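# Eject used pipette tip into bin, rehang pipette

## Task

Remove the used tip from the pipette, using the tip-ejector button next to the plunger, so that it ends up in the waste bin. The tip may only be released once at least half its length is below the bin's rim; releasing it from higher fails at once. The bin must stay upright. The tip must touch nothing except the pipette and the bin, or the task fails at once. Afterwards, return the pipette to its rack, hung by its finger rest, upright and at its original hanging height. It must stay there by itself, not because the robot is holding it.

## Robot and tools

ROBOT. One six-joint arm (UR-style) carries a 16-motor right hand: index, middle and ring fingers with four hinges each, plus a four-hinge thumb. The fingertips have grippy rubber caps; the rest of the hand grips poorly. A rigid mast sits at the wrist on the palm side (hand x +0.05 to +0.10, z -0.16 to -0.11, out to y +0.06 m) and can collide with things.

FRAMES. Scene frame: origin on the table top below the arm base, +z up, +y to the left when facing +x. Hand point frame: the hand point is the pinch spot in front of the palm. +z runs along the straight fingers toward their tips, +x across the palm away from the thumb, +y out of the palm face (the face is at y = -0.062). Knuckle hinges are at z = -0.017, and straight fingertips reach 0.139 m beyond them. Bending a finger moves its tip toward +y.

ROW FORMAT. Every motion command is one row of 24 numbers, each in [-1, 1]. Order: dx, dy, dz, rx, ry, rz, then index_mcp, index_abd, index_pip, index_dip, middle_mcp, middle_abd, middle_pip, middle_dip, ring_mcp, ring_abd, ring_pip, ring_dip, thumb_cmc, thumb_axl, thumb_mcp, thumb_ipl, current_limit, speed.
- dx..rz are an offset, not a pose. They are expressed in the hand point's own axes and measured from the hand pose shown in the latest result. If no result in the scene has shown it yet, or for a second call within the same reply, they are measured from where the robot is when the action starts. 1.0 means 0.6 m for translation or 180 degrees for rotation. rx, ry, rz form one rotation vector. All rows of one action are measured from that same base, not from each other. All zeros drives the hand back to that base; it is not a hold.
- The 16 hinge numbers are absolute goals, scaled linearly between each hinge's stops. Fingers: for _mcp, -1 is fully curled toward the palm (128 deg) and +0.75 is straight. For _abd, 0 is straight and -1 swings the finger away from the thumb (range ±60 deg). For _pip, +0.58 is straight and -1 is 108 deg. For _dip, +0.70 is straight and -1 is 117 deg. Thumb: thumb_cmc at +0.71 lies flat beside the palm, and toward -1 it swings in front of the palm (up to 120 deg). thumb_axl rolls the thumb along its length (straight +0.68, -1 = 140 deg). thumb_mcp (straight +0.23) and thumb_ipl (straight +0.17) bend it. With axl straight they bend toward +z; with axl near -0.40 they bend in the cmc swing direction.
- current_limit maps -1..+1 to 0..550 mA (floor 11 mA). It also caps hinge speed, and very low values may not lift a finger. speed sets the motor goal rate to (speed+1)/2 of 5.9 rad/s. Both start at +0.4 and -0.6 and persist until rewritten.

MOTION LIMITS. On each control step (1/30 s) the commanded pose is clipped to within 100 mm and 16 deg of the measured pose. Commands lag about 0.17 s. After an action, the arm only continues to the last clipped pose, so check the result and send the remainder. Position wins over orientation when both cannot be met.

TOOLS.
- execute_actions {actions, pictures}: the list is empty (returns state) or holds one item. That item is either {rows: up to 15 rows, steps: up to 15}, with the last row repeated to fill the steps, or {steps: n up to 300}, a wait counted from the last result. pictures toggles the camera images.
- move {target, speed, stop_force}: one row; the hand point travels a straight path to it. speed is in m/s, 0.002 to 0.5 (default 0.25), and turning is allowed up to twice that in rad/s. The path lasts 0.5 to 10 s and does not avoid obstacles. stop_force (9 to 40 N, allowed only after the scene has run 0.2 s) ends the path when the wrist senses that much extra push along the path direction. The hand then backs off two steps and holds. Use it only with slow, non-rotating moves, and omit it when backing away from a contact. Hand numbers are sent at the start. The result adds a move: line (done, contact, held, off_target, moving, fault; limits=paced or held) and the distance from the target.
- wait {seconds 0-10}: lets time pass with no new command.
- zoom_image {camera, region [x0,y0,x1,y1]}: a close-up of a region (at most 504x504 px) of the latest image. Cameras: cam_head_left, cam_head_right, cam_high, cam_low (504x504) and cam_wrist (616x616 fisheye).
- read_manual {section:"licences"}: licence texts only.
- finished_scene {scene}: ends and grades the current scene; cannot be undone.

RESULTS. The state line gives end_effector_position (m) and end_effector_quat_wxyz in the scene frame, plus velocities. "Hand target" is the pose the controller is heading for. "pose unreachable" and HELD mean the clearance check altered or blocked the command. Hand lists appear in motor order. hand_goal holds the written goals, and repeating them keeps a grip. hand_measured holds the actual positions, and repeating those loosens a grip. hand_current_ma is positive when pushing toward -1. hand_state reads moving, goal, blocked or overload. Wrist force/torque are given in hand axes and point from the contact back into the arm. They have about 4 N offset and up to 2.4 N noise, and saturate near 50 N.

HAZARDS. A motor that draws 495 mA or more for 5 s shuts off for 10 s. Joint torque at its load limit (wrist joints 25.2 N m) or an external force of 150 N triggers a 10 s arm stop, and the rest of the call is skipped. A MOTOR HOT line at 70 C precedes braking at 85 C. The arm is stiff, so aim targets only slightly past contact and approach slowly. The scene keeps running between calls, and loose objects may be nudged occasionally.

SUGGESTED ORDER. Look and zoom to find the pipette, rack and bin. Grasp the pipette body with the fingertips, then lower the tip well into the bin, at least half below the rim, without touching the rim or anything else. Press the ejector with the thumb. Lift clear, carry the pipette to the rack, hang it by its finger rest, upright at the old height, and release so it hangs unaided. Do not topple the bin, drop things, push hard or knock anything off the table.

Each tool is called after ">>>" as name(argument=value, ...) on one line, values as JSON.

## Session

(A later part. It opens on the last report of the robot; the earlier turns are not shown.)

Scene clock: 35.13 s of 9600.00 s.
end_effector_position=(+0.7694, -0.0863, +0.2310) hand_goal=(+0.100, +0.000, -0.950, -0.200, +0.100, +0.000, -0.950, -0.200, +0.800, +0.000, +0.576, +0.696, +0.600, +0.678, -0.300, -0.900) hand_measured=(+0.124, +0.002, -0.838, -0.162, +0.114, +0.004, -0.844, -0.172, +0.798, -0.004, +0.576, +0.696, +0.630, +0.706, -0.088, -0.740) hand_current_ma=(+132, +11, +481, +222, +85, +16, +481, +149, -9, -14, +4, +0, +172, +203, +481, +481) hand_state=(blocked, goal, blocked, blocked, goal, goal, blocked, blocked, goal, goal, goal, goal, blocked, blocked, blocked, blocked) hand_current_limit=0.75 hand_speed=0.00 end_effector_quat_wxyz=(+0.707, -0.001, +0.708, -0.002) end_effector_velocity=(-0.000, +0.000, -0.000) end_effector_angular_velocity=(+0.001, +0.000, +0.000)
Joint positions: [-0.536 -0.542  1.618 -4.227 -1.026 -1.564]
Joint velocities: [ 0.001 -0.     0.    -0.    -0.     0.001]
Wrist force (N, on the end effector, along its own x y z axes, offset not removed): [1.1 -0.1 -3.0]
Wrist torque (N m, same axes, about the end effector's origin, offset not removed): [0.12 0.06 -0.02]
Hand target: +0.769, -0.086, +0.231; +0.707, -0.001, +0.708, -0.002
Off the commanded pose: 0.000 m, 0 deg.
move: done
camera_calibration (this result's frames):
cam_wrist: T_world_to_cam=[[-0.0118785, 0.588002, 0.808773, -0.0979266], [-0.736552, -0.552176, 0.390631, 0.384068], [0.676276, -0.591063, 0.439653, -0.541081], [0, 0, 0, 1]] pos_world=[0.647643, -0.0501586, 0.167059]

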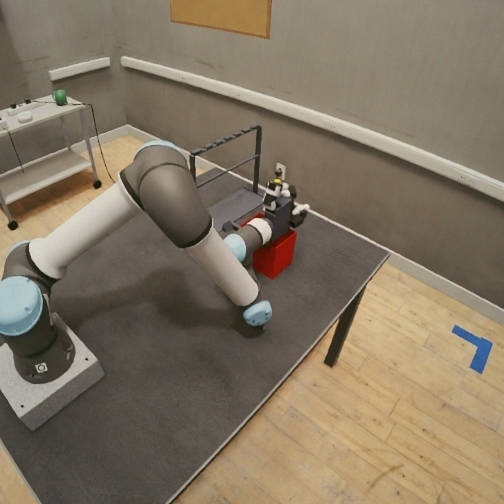

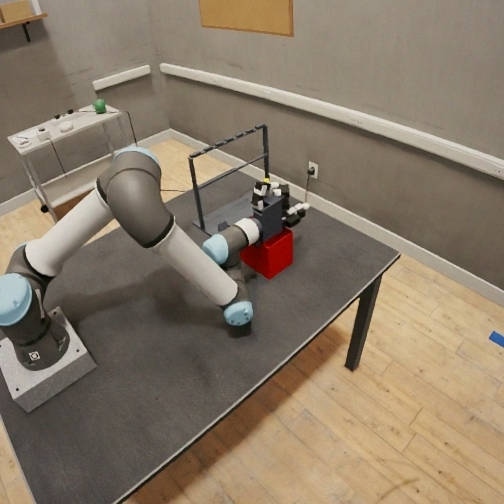

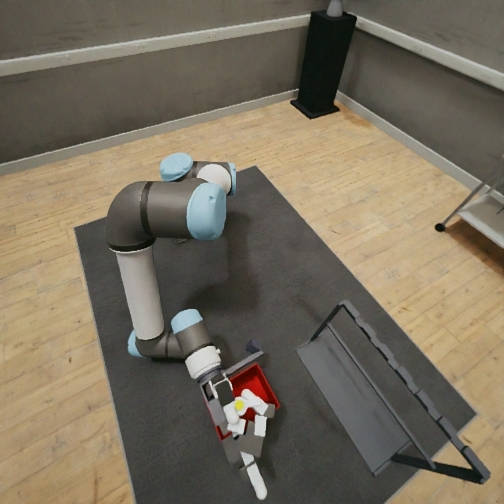

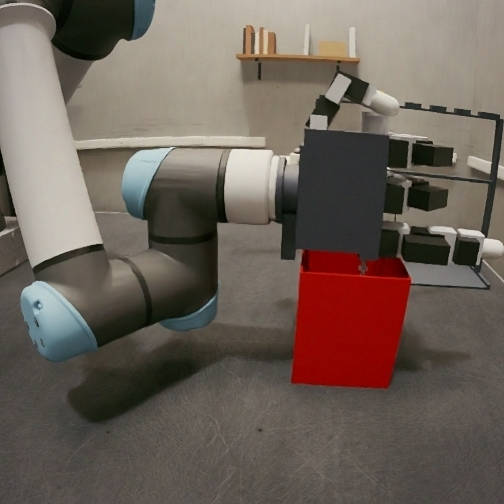

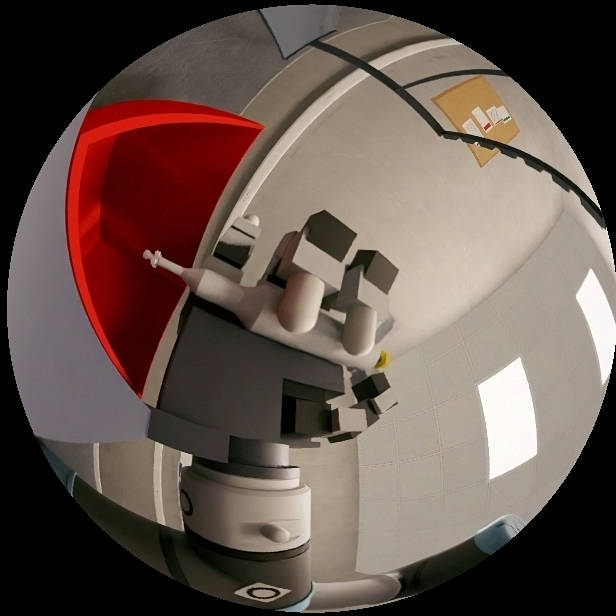

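>>> move(target=[-0.09,0,0,0,0,0,0.1,0,-0.95,-0.25,0.1,0,-0.95,-0.25,0.8,0,0.576,0.696,0.9,0.678,-0.06,-0.7,0.6,-0.5], speed=0.08)

>>> move(target=[0,0.2,0,0,0,0,0.1,0,-0.95,-0.25,0.1,0,-0.95,-0.25,0.8,0,0.576,0.696,0.85,0.678,0.226,0.168,0.6,-0.7], speed=0.1)

>>> zoom_image(camera="cam_high", region=[250,290,390,430])

>>> zoom_image(camera="cam_low", region=[280,20,480,220])

Scene clock: 40.00 s of 9600.00 s.
end_effector_position=(+0.7696, -0.0862, +0.2848) hand_goal=(+0.100, +0.000, -0.950, -0.250, +0.100, +0.000, -0.950, -0.250, +0.800, +0.000, +0.576, +0.696, +0.900, +0.678, -0.060, -0.700) hand_measured=(+0.118, +0.000, -0.838, -0.184, +0.114, +0.002, -0.844, -0.178, +0.798, -0.004, +0.576, +0.696, +0.900, +0.680, -0.062, -0.702) hand_current_ma=(+97, -2, +440, +386, +85, +7, +440, +375, -9, -14, +4, +0, -1, +20, -8, -13) hand_state=(goal, goal, blocked, blocked, goal, goal, blocked, blocked, goal, goal, goal, goal, goal, goal, goal, goal) hand_current_limit=0.60 hand_speed=-0.50 end_effector_quat_wxyz=(+0.707, -0.001, +0.708, -0.002) end_effector_velocity=(+0.000, +0.000, +0.002) end_effector_angular_velocity=(+0.001, +0.002, +0.001)
Joint positions: [-0.537 -0.651  1.651 -4.15  -1.025 -1.564]
Joint velocities: [ 0.001 -0.005  0.001  0.007  0.    -0.   ]
Wrist force (N, on the end effector, along its own x y z axes, offset not removed): [1.4 -2.1 0.1]
Wrist torque (N m, same axes, about the end effector's origin, offset not removed): [-0.27 -0.19 0.00]
Hand target: +0.770, -0.086, +0.285; +0.707, -0.001, +0.708, -0.002
Off the commanded pose: 0.000 m, 0 deg.
After step 90, 0.73 s passed at rest.
move: done
camera_calibration (this result's frames):
cam_wrist: T_world_to_cam=[[-0.0119061, 0.587965, 0.808798, -0.14147], [-0.736564, -0.552195, 0.390582, 0.363251], [0.676263, -0.591081, 0.439649, -0.564757], [0, 0, 0, 1]] pos_world=[0.647798, -0.050053, 0.220836]

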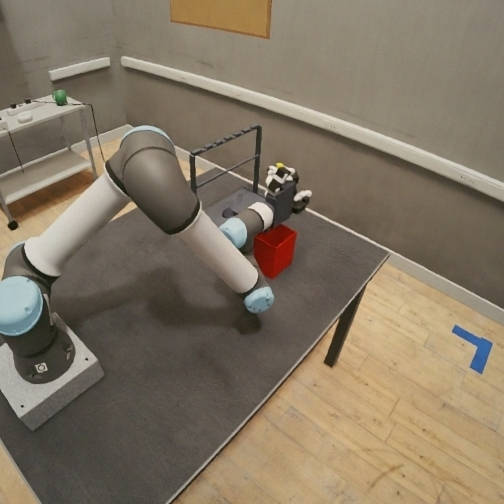

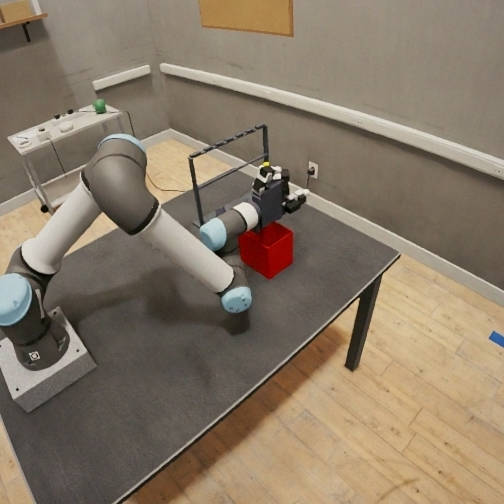

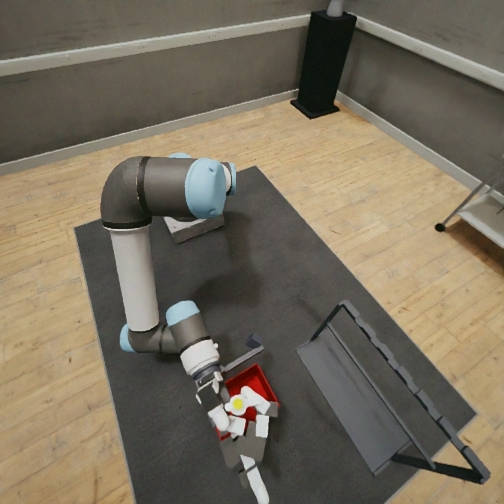

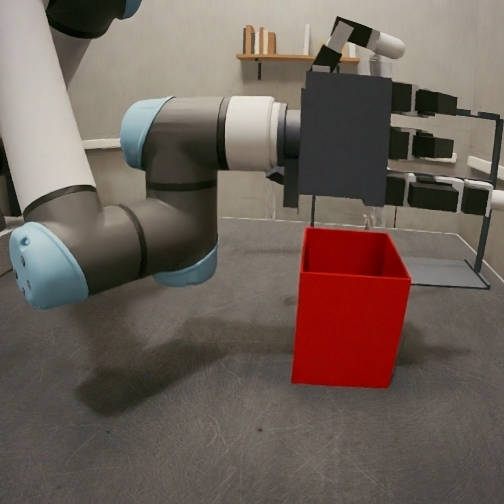

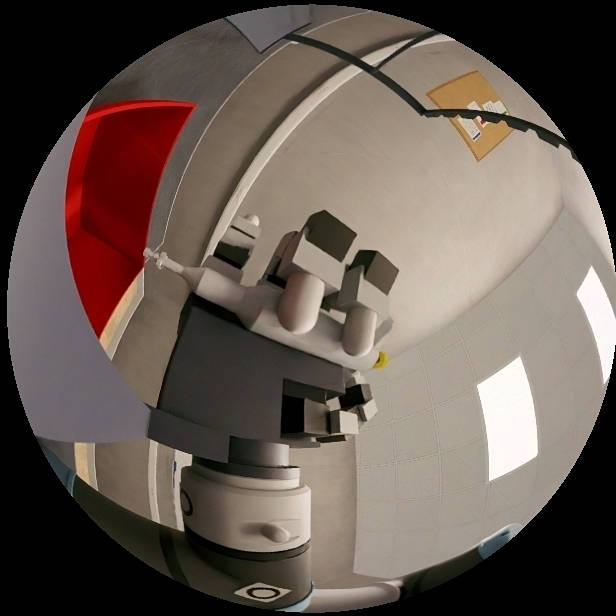

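Scene clock: 41.87 s of 9600.00 s.
end_effector_position=(+0.7697, +0.0338, +0.2846) hand_goal=(+0.100, +0.000, -0.950, -0.250, +0.100, +0.000, -0.950, -0.250, +0.800, +0.000, +0.576, +0.696, +0.850, +0.678, +0.226, +0.168) hand_measured=(+0.118, +0.000, -0.838, -0.184, +0.114, +0.002, -0.844, -0.178, +0.798, -0.004, +0.576, +0.696, +0.856, +0.680, +0.224, +0.166) hand_current_ma=(+96, -2, +440, +386, +85, +7, +440, +375, -8, -14, +4, +0, +35, +14, -14, -16) hand_state=(goal, goal, blocked, blocked, goal, goal, blocked, blocked, goal, goal, goal, goal, goal, goal, goal, goal) hand_current_limit=0.60 hand_speed=-0.70 end_effector_quat_wxyz=(+0.707, -0.001, +0.708, -0.002) end_effector_velocity=(+0.000, +0.001, +0.000) end_effector_angular_velocity=(-0.000, -0.001, +0.000)
Joint positions: [-0.334 -0.683  1.733 -4.199 -1.227 -1.566]
Joint velocities: [ 0.001  0.    -0.    -0.    -0.001  0.   ]
Wrist force (N, on the end effector, along its own x y z axes, offset not removed): [-1.0 -2.2 -1.7]
Wrist torque (N m, same axes, about the end effector's origin, offset not removed): [-0.29 0.31 -0.22]
Hand target: +0.770, +0.034, +0.285; +0.707, -0.001, +0.708, -0.002
Off the commanded pose: 0.000 m, 0 deg.
move: done
camera_calibration (this result's frames):
cam_wrist: T_world_to_cam=[[-0.0120296, 0.587707, 0.808985, -0.21183], [-0.736621, -0.552322, 0.390295, 0.429758], [0.676199, -0.59122, 0.439561, -0.493729], [0, 0, 0, 1]] pos_world=[0.64788, 0.0699571, 0.220659]

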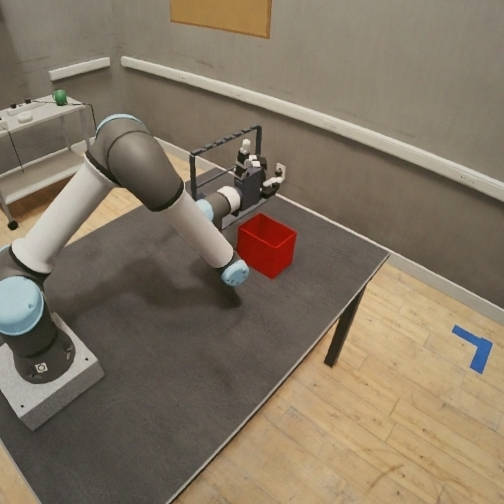

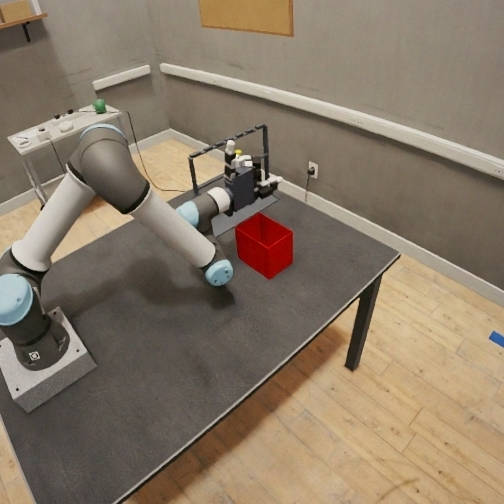

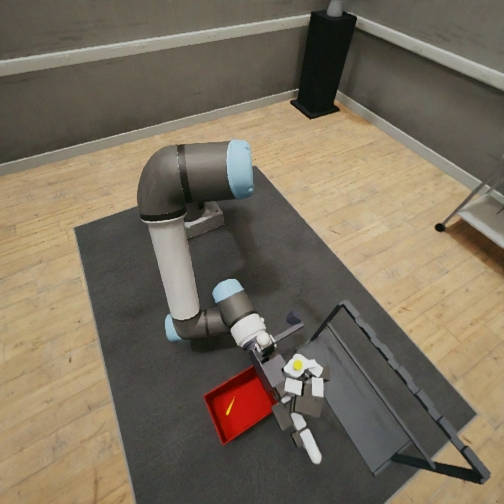

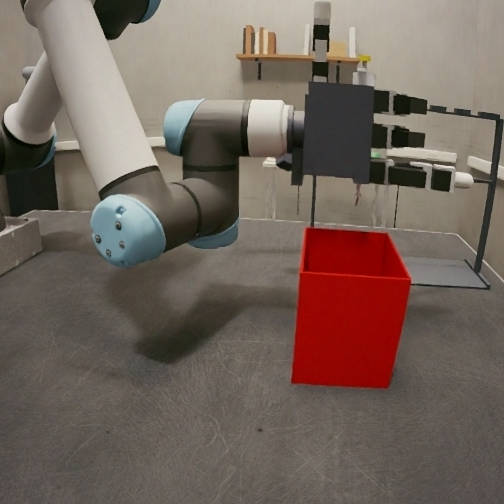

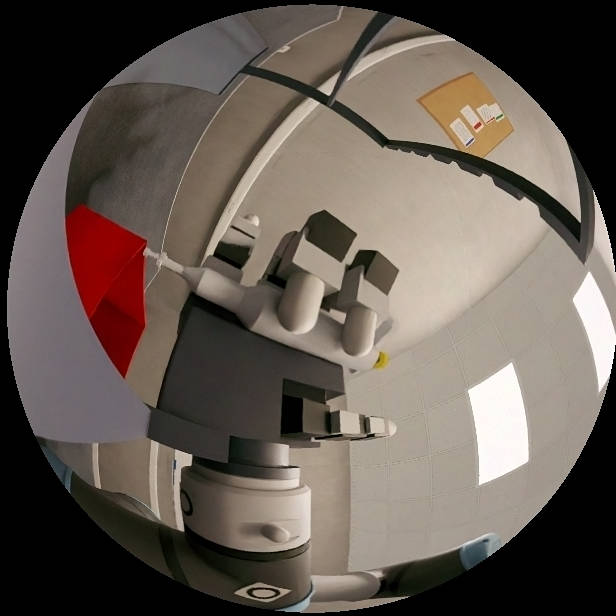

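Region (250, 290, 390, 430) of cam_high's 504x504 image, scaled by 3.600, with more detail than that image has.

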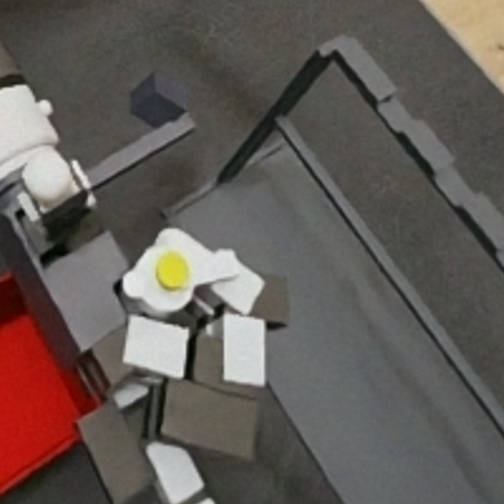

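Region (280, 20, 480, 220) of cam_low's 504x504 image, scaled by 2.520, with more detail than that image has.

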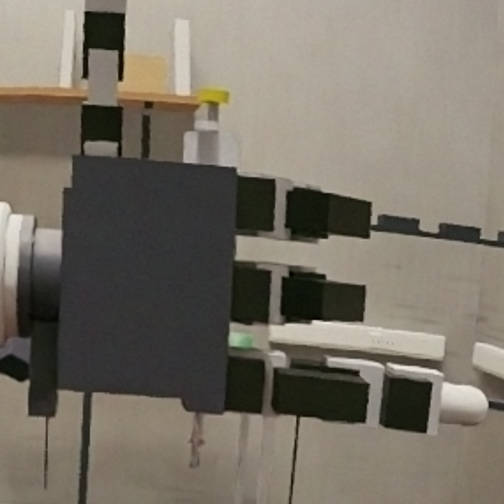

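>>> execute_actions(actions=[])

Scene clock: 50.67 s of 9600.00 s.
end_effector_position=(+0.7697, +0.0338, +0.2846) hand_goal=(+0.100, +0.000, -0.950, -0.250, +0.100, +0.000, -0.950, -0.250, +0.800, +0.000, +0.576, +0.696, +0.850, +0.678, +0.226, +0.168) hand_measured=(+0.118, +0.000, -0.838, -0.184, +0.114, +0.002, -0.844, -0.178, +0.798, -0.004, +0.576, +0.696, +0.856, +0.680, +0.224, +0.166) hand_current_ma=(+96, -2, +440, +386, +85, +7, +440, +375, -8, -14, +4, +0, +35, +14, -14, -16) hand_state=(goal, goal, blocked, blocked, goal, goal, blocked, blocked, goal, goal, goal, goal, goal, goal, goal, goal) hand_current_limit=0.60 hand_speed=-0.70 end_effector_quat_wxyz=(+0.707, -0.001, +0.708, -0.002) end_effector_velocity=(-0.000, +0.000, +0.000) end_effector_angular_velocity=(-0.001, -0.002, -0.000)
Joint positions: [-0.334 -0.683  1.733 -4.199 -1.227 -1.566]
Joint velocities: [ 0.     0.    -0.    -0.002 -0.    -0.001]
Wrist force (N, on the end effector, along its own x y z axes, offset not removed): [1.9 -0.5 0.4]
Wrist torque (N m, same axes, about the end effector's origin, offset not removed): [-0.13 -0.20 -0.01]
Hand target: +0.770, +0.034, +0.285; +0.707, -0.001, +0.708, -0.002
Off the commanded pose: 0.000 m, 0 deg.
Steps of this call (steps 1 to 90: nothing new was sent; then 5.80 s passed at rest). Readings (end_effector_position | what the end effector reports):
1: (+0.7697, +0.0338, +0.2846) | hand_goal=(+0.100, +0.000, -0.950, -0.250, +0.100, +0.000, -0.950, -0.250, +0.800, +0.000, +0.576, +0.696, +0.850, +0.678, +0.226, +0.168) hand_measured=(+0.118, +0.000, -0.838, -0.184, +0.114, +0.002, -0.844, -0.178, +0.798, -0.004, +0.576, +0.696, +0.856, +0.680, +0.224, +0.166) hand_current_ma=(+96, -2, +440, +386, +85, +7, +440, +375, -8, -14, +4, +0, +35, +14, -14, -16) hand_state=(goal, goal, blocked, blocked, goal, goal, blocked, blocked, goal, goal, goal, goal, goal, goal, goal, goal) hand_current_limit=0.60 hand_speed=-0.70
2: (+0.7697, +0.0338, +0.2846) | hand_goal=(+0.100, +0.000, -0.950, -0.250, +0.100, +0.000, -0.950, -0.250, +0.800, +0.000, +0.576, +0.696, +0.850, +0.678, +0.226, +0.168) hand_measured=(+0.118, +0.000, -0.838, -0.184, +0.114, +0.002, -0.844, -0.178, +0.798, -0.004, +0.576, +0.696, +0.856, +0.680, +0.224, +0.166) hand_current_ma=(+96, -2, +440, +386, +85, +7, +440, +375, -8, -14, +4, +0, +35, +14, -14, -16) hand_state=(goal, goal, blocked, blocked, goal, goal, blocked, blocked, goal, goal, goal, goal, goal, goal, goal, goal) hand_current_limit=0.60 hand_speed=-0.70
4: (+0.7697, +0.0338, +0.2846) | hand_goal=(+0.100, +0.000, -0.950, -0.250, +0.100, +0.000, -0.950, -0.250, +0.800, +0.000, +0.576, +0.696, +0.850, +0.678, +0.226, +0.168) hand_measured=(+0.118, +0.000, -0.838, -0.184, +0.114, +0.002, -0.844, -0.178, +0.798, -0.004, +0.576, +0.696, +0.856, +0.680, +0.224, +0.166) hand_current_ma=(+96, -2, +440, +386, +85, +7, +440, +375, -8, -14, +4, +0, +35, +14, -14, -16) hand_state=(goal, goal, blocked, blocked, goal, goal, blocked, blocked, goal, goal, goal, goal, goal, goal, goal, goal) hand_current_limit=0.60 hand_speed=-0.70
8: (+0.7697, +0.0338, +0.2846) | hand_goal=(+0.100, +0.000, -0.950, -0.250, +0.100, +0.000, -0.950, -0.250, +0.800, +0.000, +0.576, +0.696, +0.850, +0.678, +0.226, +0.168) hand_measured=(+0.118, +0.000, -0.838, -0.184, +0.114, +0.002, -0.844, -0.178, +0.798, -0.004, +0.576, +0.696, +0.856, +0.680, +0.224, +0.166) hand_current_ma=(+96, -2, +440, +386, +85, +7, +440, +375, -8, -14, +4, +0, +35, +14, -14, -16) hand_state=(goal, goal, blocked, blocked, goal, goal, blocked, blocked, goal, goal, goal, goal, goal, goal, goal, goal) hand_current_limit=0.60 hand_speed=-0.70
90: the state above
camera_calibration (this result's frames):
cam_wrist: T_world_to_cam=[[-0.0120278, 0.587707, 0.808985, -0.211863], [-0.736623, -0.552319, 0.390294, 0.429792], [0.676196, -0.591223, 0.439562, -0.493698], [0, 0, 0, 1]] pos_world=[0.647883, 0.0700099, 0.22066]

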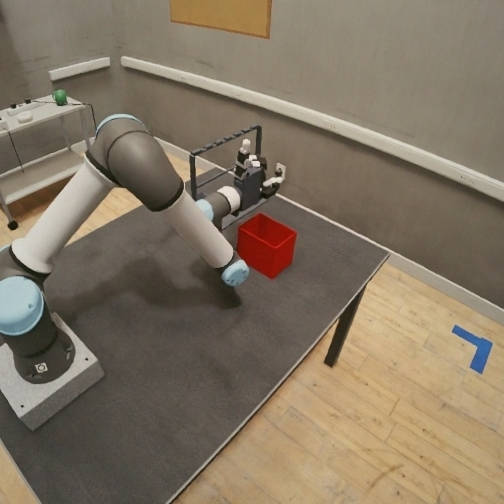

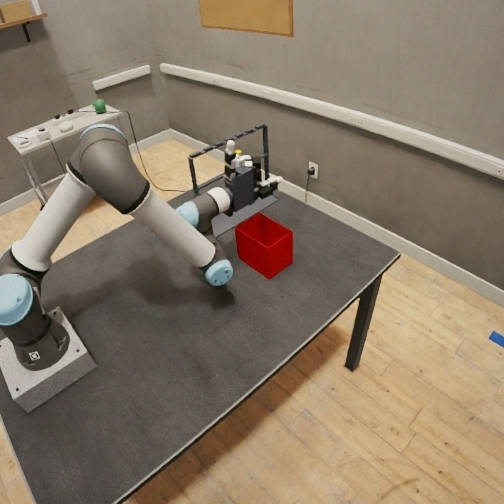

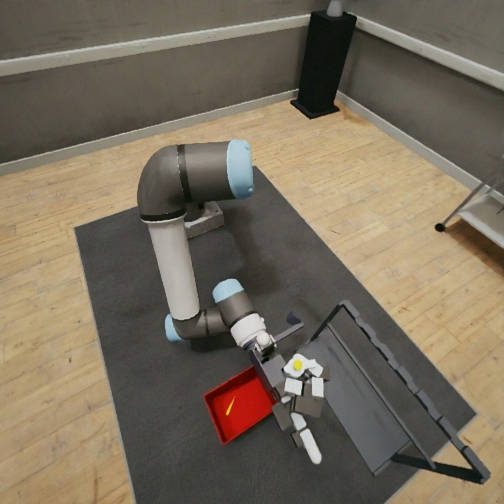

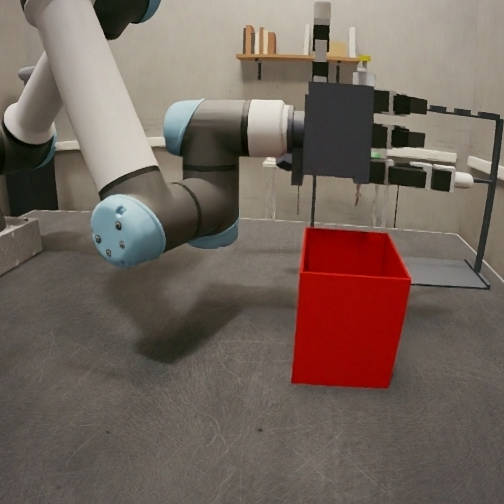

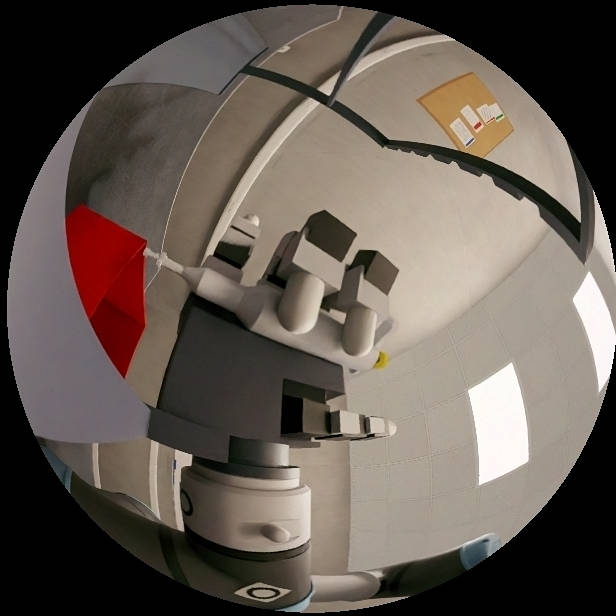

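>>> move(target=[0,0,0,0,0,0,0.75,0,0.57,0.69,0.1,0,-0.95,-0.25,0.8,0,0.576,0.696,0.85,0.678,0.226,0.168,0.6,-0.8])

>>> zoom_image(camera="cam_high", region=[250,290,390,430])

Scene clock: 55.93 s of 9600.00 s.
end_effector_position=(+0.7697, +0.0338, +0.2846) hand_goal=(+0.750, +0.000, +0.570, +0.690, +0.100, +0.000, -0.950, -0.250, +0.800, +0.000, +0.576, +0.696, +0.850, +0.678, +0.226, +0.168) hand_measured=(+0.748, -0.002, +0.568, +0.688, +0.114, +0.002, -0.844, -0.178, +0.798, -0.004, +0.576, +0.696, +0.856, +0.680, +0.224, +0.166) hand_current_ma=(-13, -12, -14, -14, +83, +6, +440, +375, -8, -14, +4, +0, +35, +14, -14, -16) hand_state=(goal, goal, goal, goal, goal, goal, blocked, blocked, goal, goal, goal, goal, goal, goal, goal, goal) hand_current_limit=0.60 hand_speed=-0.80 end_effector_quat_wxyz=(+0.707, -0.001, +0.708, -0.002) end_effector_velocity=(-0.000, +0.000, -0.000) end_effector_angular_velocity=(-0.000, +0.000, -0.000)
Joint positions: [-0.334 -0.683  1.733 -4.199 -1.227 -1.566]
Joint velocities: [ 0.     0.     0.001 -0.    -0.    -0.   ]
Wrist force (N, on the end effector, along its own x y z axes, offset not removed): [-1.2 -1.2 -1.6]
Wrist torque (N m, same axes, about the end effector's origin, offset not removed): [-0.08 0.39 -0.08]
Hand target: +0.770, +0.034, +0.285; +0.707, -0.001, +0.708, -0.002
Off the commanded pose: 0.000 m, 0 deg.
move: done
camera_calibration (this result's frames):
cam_wrist: T_world_to_cam=[[-0.0120275, 0.587707, 0.808985, -0.211863], [-0.736624, -0.552319, 0.390294, 0.429792], [0.676196, -0.591223, 0.439562, -0.493698], [0, 0, 0, 1]] pos_world=[0.647883, 0.0700098, 0.220659]

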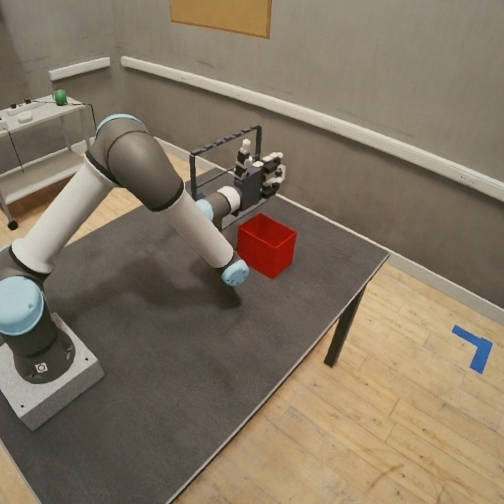

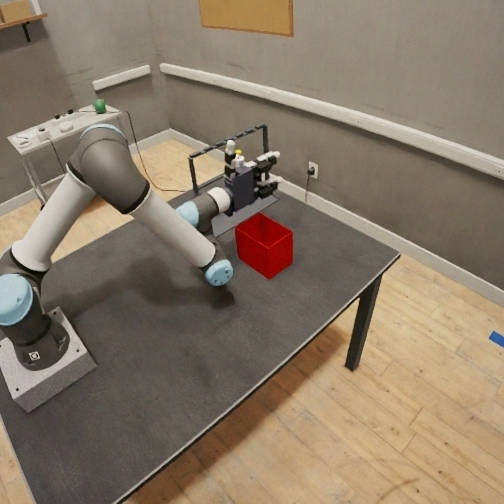

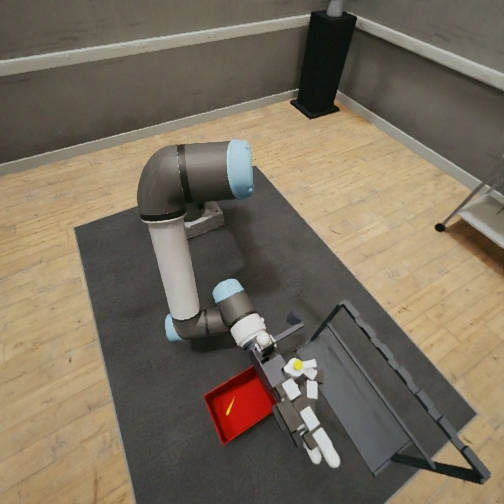

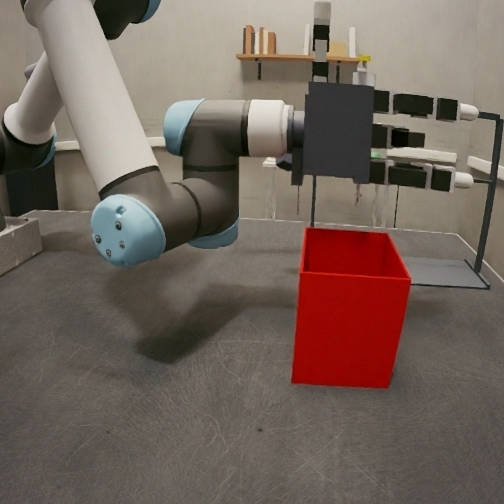

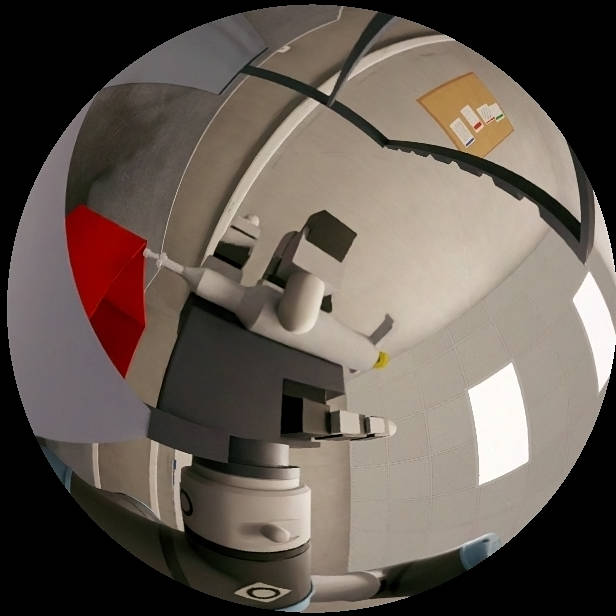

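Region (250, 290, 390, 430) of cam_high's 504x504 image, scaled by 3.600, with more detail than that image has.

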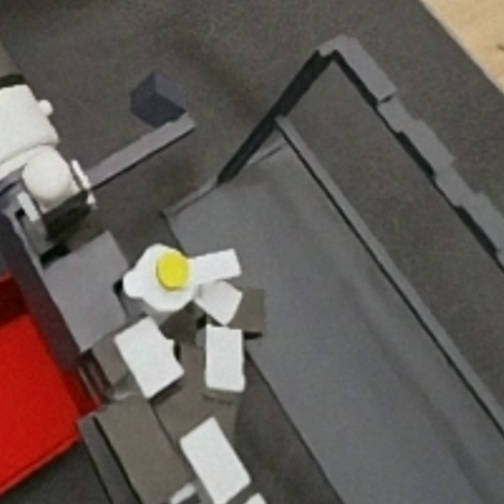

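>>> move(target=[0.02,0.15,-0.04,-0.09,0,0,1,0,0.8,0.69,0.1,0,-0.95,-0.25,1,0,0.8,0.696,0.85,0.678,0.226,0.168,0.6,-0.7], speed=0.06)

>>> zoom_image(camera="cam_high", region=[280,270,420,410])

>>> zoom_image(camera="cam_head_left", region=[170,110,290,230])

Scene clock: 62.17 s of 9600.00 s.
end_effector_position=(+0.7458, +0.1236, +0.2724) hand_goal=(+1.000, +0.000, +0.800, +0.690, +0.100, +0.000, -0.950, -0.250, +1.000, +0.000, +0.800, +0.696, +0.850, +0.678, +0.226, +0.168) hand_measured=(+0.998, -0.002, +0.798, +0.688, +0.114, +0.002, -0.844, -0.178, +0.998, -0.004, +0.798, +0.696, +0.856, +0.680, +0.224, +0.166) hand_current_ma=(-13, -12, -14, -14, +83, +6, +440, +375, -13, -14, -14, +0, +35, +14, -14, -16) hand_state=(goal, goal, goal, goal, goal, goal, blocked, blocked, goal, goal, goal, goal, goal, goal, goal, goal) hand_current_limit=0.60 hand_speed=-0.70 end_effector_quat_wxyz=(+0.700, -0.100, +0.701, +0.097) end_effector_velocity=(-0.000, +0.002, -0.000) end_effector_angular_velocity=(+0.000, +0.000, +0.006)
Joint positions: [-0.276 -0.65   1.704 -4.206 -1.003 -1.565]
Joint velocities: [ 0.001  0.001 -0.002  0.001  0.005  0.   ]
Wrist force (N, on the end effector, along its own x y z axes, offset not removed): [0.1 -0.7 0.3]
Wrist torque (N m, same axes, about the end effector's origin, offset not removed): [-0.20 0.09 0.03]
Hand target: +0.746, +0.124, +0.272; +0.700, -0.100, +0.701, +0.098
Off the commanded pose: 0.000 m, 0 deg.
After step 90, 0.50 s passed at rest.
move: done
camera_calibration (this result's frames):
cam_wrist: T_world_to_cam=[[-0.174532, 0.560871, 0.809297, -0.130685], [-0.553576, -0.735612, 0.390421, 0.352663], [0.814305, -0.379866, 0.438873, -0.548074], [0, 0, 0, 1]] pos_world=[0.618716, 0.124526, 0.20861]

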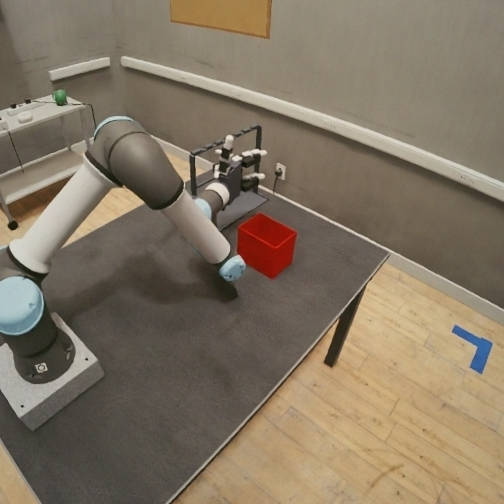

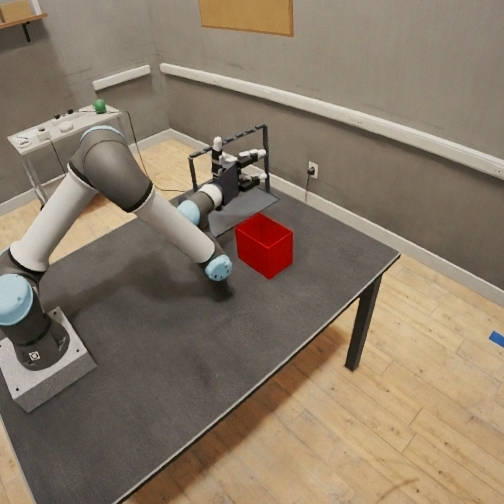

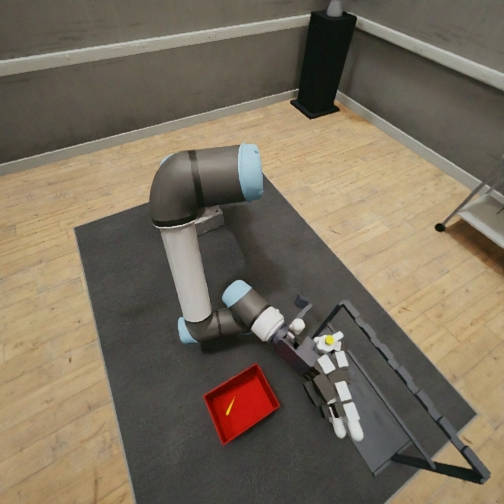

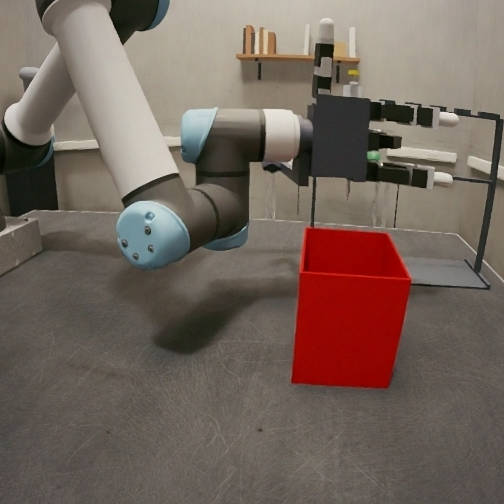

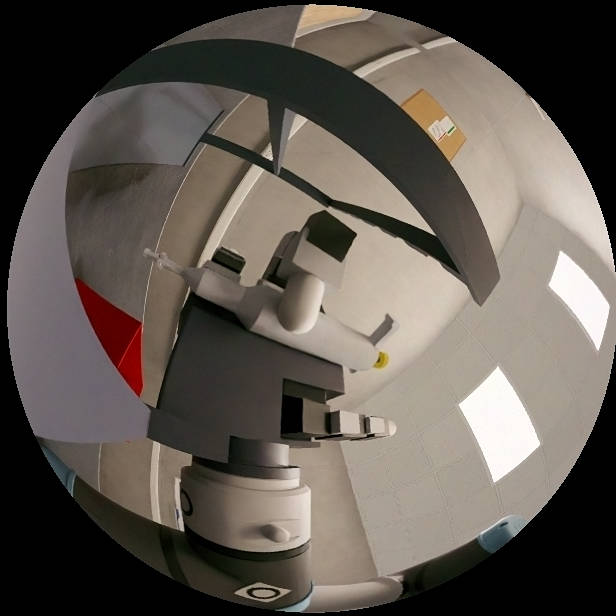

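Region (280, 270, 420, 410) of cam_high's 504x504 image, scaled by 3.600, with more detail than that image has.

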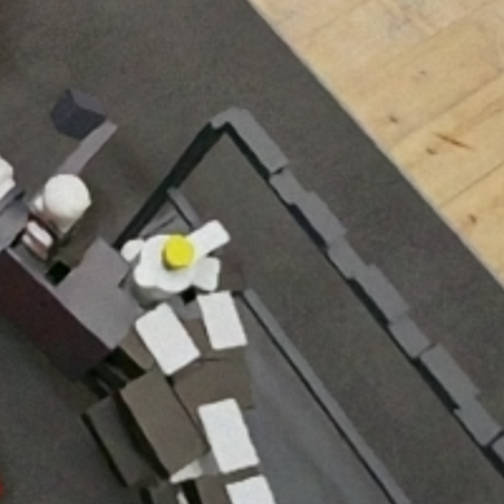

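Region (170, 110, 290, 230) of cam_head_left's 504x504 image, scaled by 4.200, with more detail than that image has.

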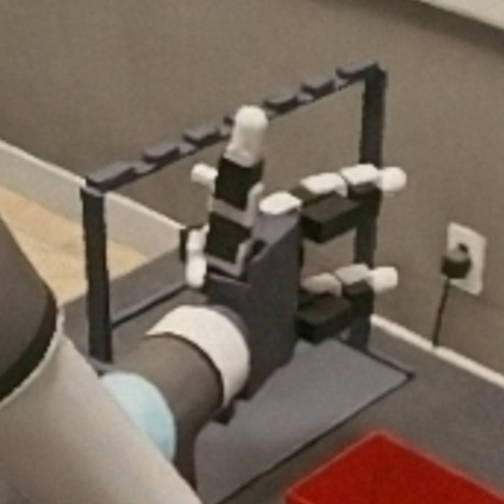

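>>> move(target=[0,0.064,0.0186,0,0,0,1,0,0.8,0.69,0.1,0,-0.95,-0.25,1,0,0.8,0.696,0.85,0.678,0.226,0.168,0.6,-0.7], speed=0.03)

>>> zoom_image(camera="cam_high", region=[310,280,400,370])

>>> zoom_image(camera="cam_head_left", region=[180,120,250,190])

>>> zoom_image(camera="cam_low", region=[300,40,420,160])

Scene clock: 67.57 s of 9600.00 s.
end_effector_position=(+0.7458, +0.1634, +0.2725) hand_goal=(+1.000, +0.000, +0.800, +0.690, +0.100, +0.000, -0.950, -0.250, +1.000, +0.000, +0.800, +0.696, +0.850, +0.678, +0.226, +0.168) hand_measured=(+0.998, -0.002, +0.798, +0.688, +0.114, +0.002, -0.844, -0.178, +0.998, -0.004, +0.798, +0.696, +0.856, +0.680, +0.224, +0.166) hand_current_ma=(-13, -12, -14, -14, +83, +6, +440, +375, -13, -14, -14, +0, +35, +14, -14, -16) hand_state=(goal, goal, goal, goal, goal, goal, blocked, blocked, goal, goal, goal, goal, goal, goal, goal, goal) hand_current_limit=0.60 hand_speed=-0.70 end_effector_quat_wxyz=(+0.700, -0.100, +0.701, +0.097) end_effector_velocity=(+0.000, +0.002, +0.000) end_effector_angular_velocity=(-0.000, -0.001, -0.000)
Joint positions: [-0.204 -0.651  1.705 -4.205 -1.076 -1.566]
Joint velocities: [ 0.004  0.    -0.001 -0.    -0.005 -0.   ]
Wrist force (N, on the end effector, along its own x y z axes, offset not removed): [0.5 -3.0 -0.5]
Wrist torque (N m, same axes, about the end effector's origin, offset not removed): [-0.47 0.10 -0.02]
Hand target: +0.746, +0.164, +0.272; +0.700, -0.100, +0.701, +0.097
Off the commanded pose: 0.000 m, 0 deg.
After step 90, 0.73 s passed at rest.
move: done
camera_calibration (this result's frames):
cam_wrist: T_world_to_cam=[[-0.174695, 0.560797, 0.809314, -0.152897], [-0.553636, -0.735656, 0.390252, 0.381985], [0.814229, -0.37989, 0.438993, -0.533007], [0, 0, 0, 1]] pos_world=[0.61876, 0.16427, 0.208657]

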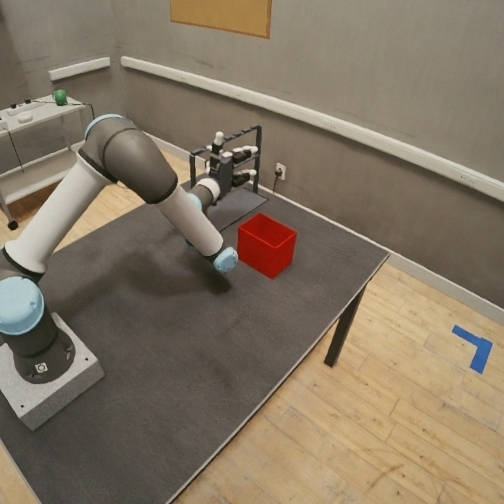

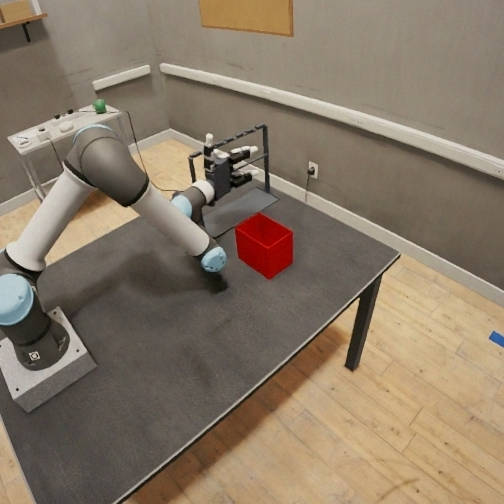

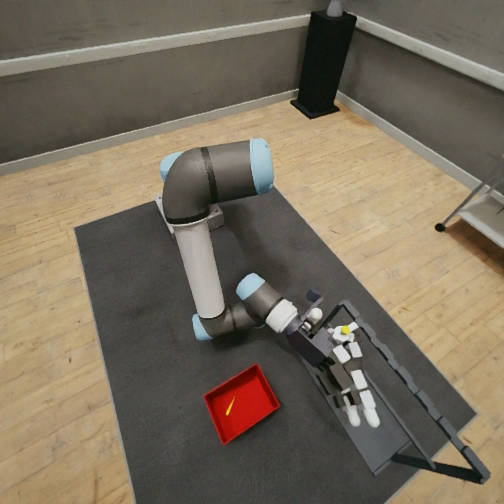

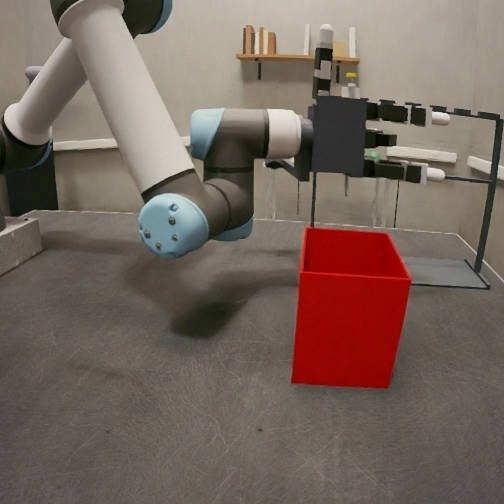

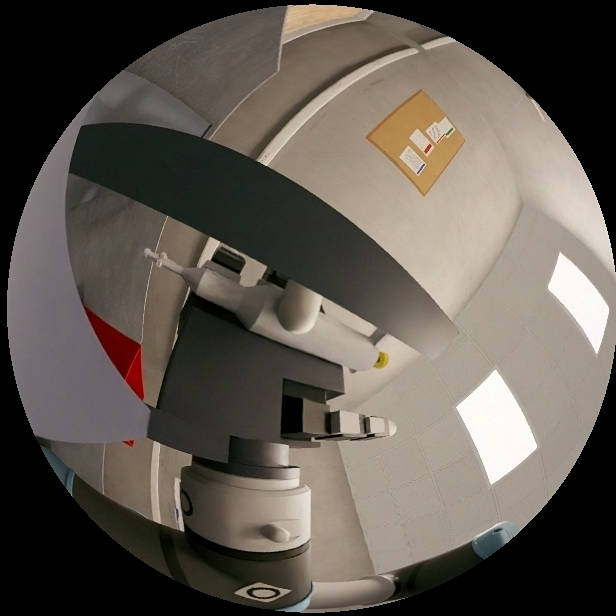

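Region (310, 280, 400, 370) of cam_high's 504x504 image, scaled by 5.600, with more detail than that image has.

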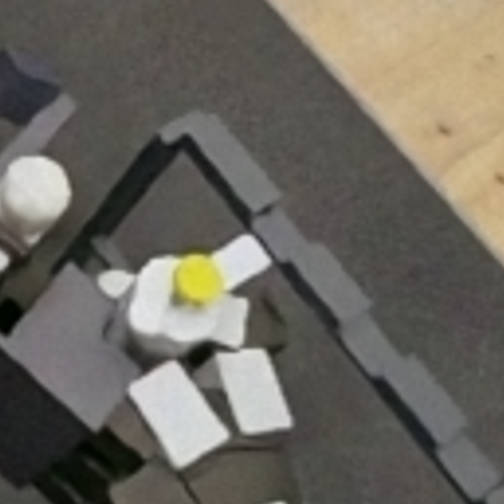

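Region (180, 120, 250, 190) of cam_head_left's 504x504 image, scaled by 7.200, with more detail than that image has.

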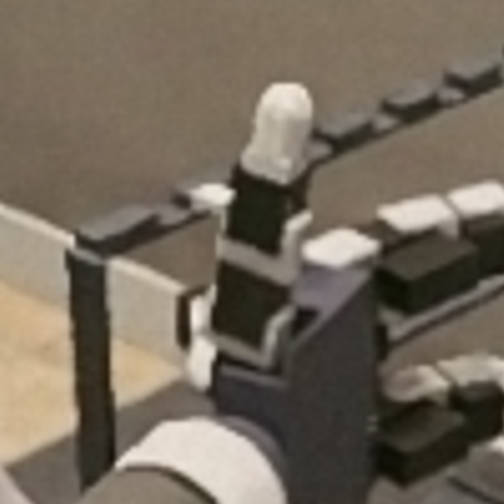

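Region (300, 40, 420, 160) of cam_low's 504x504 image, scaled by 4.200, with more detail than that image has.

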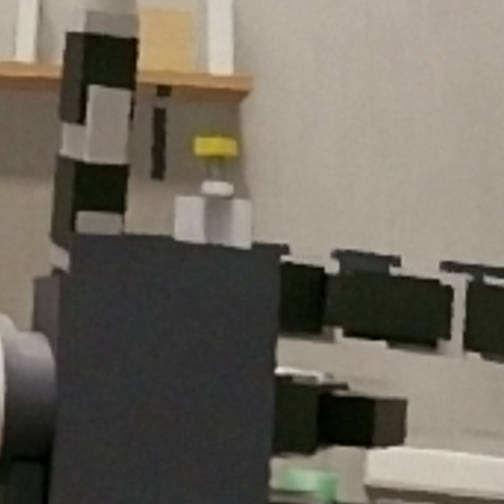

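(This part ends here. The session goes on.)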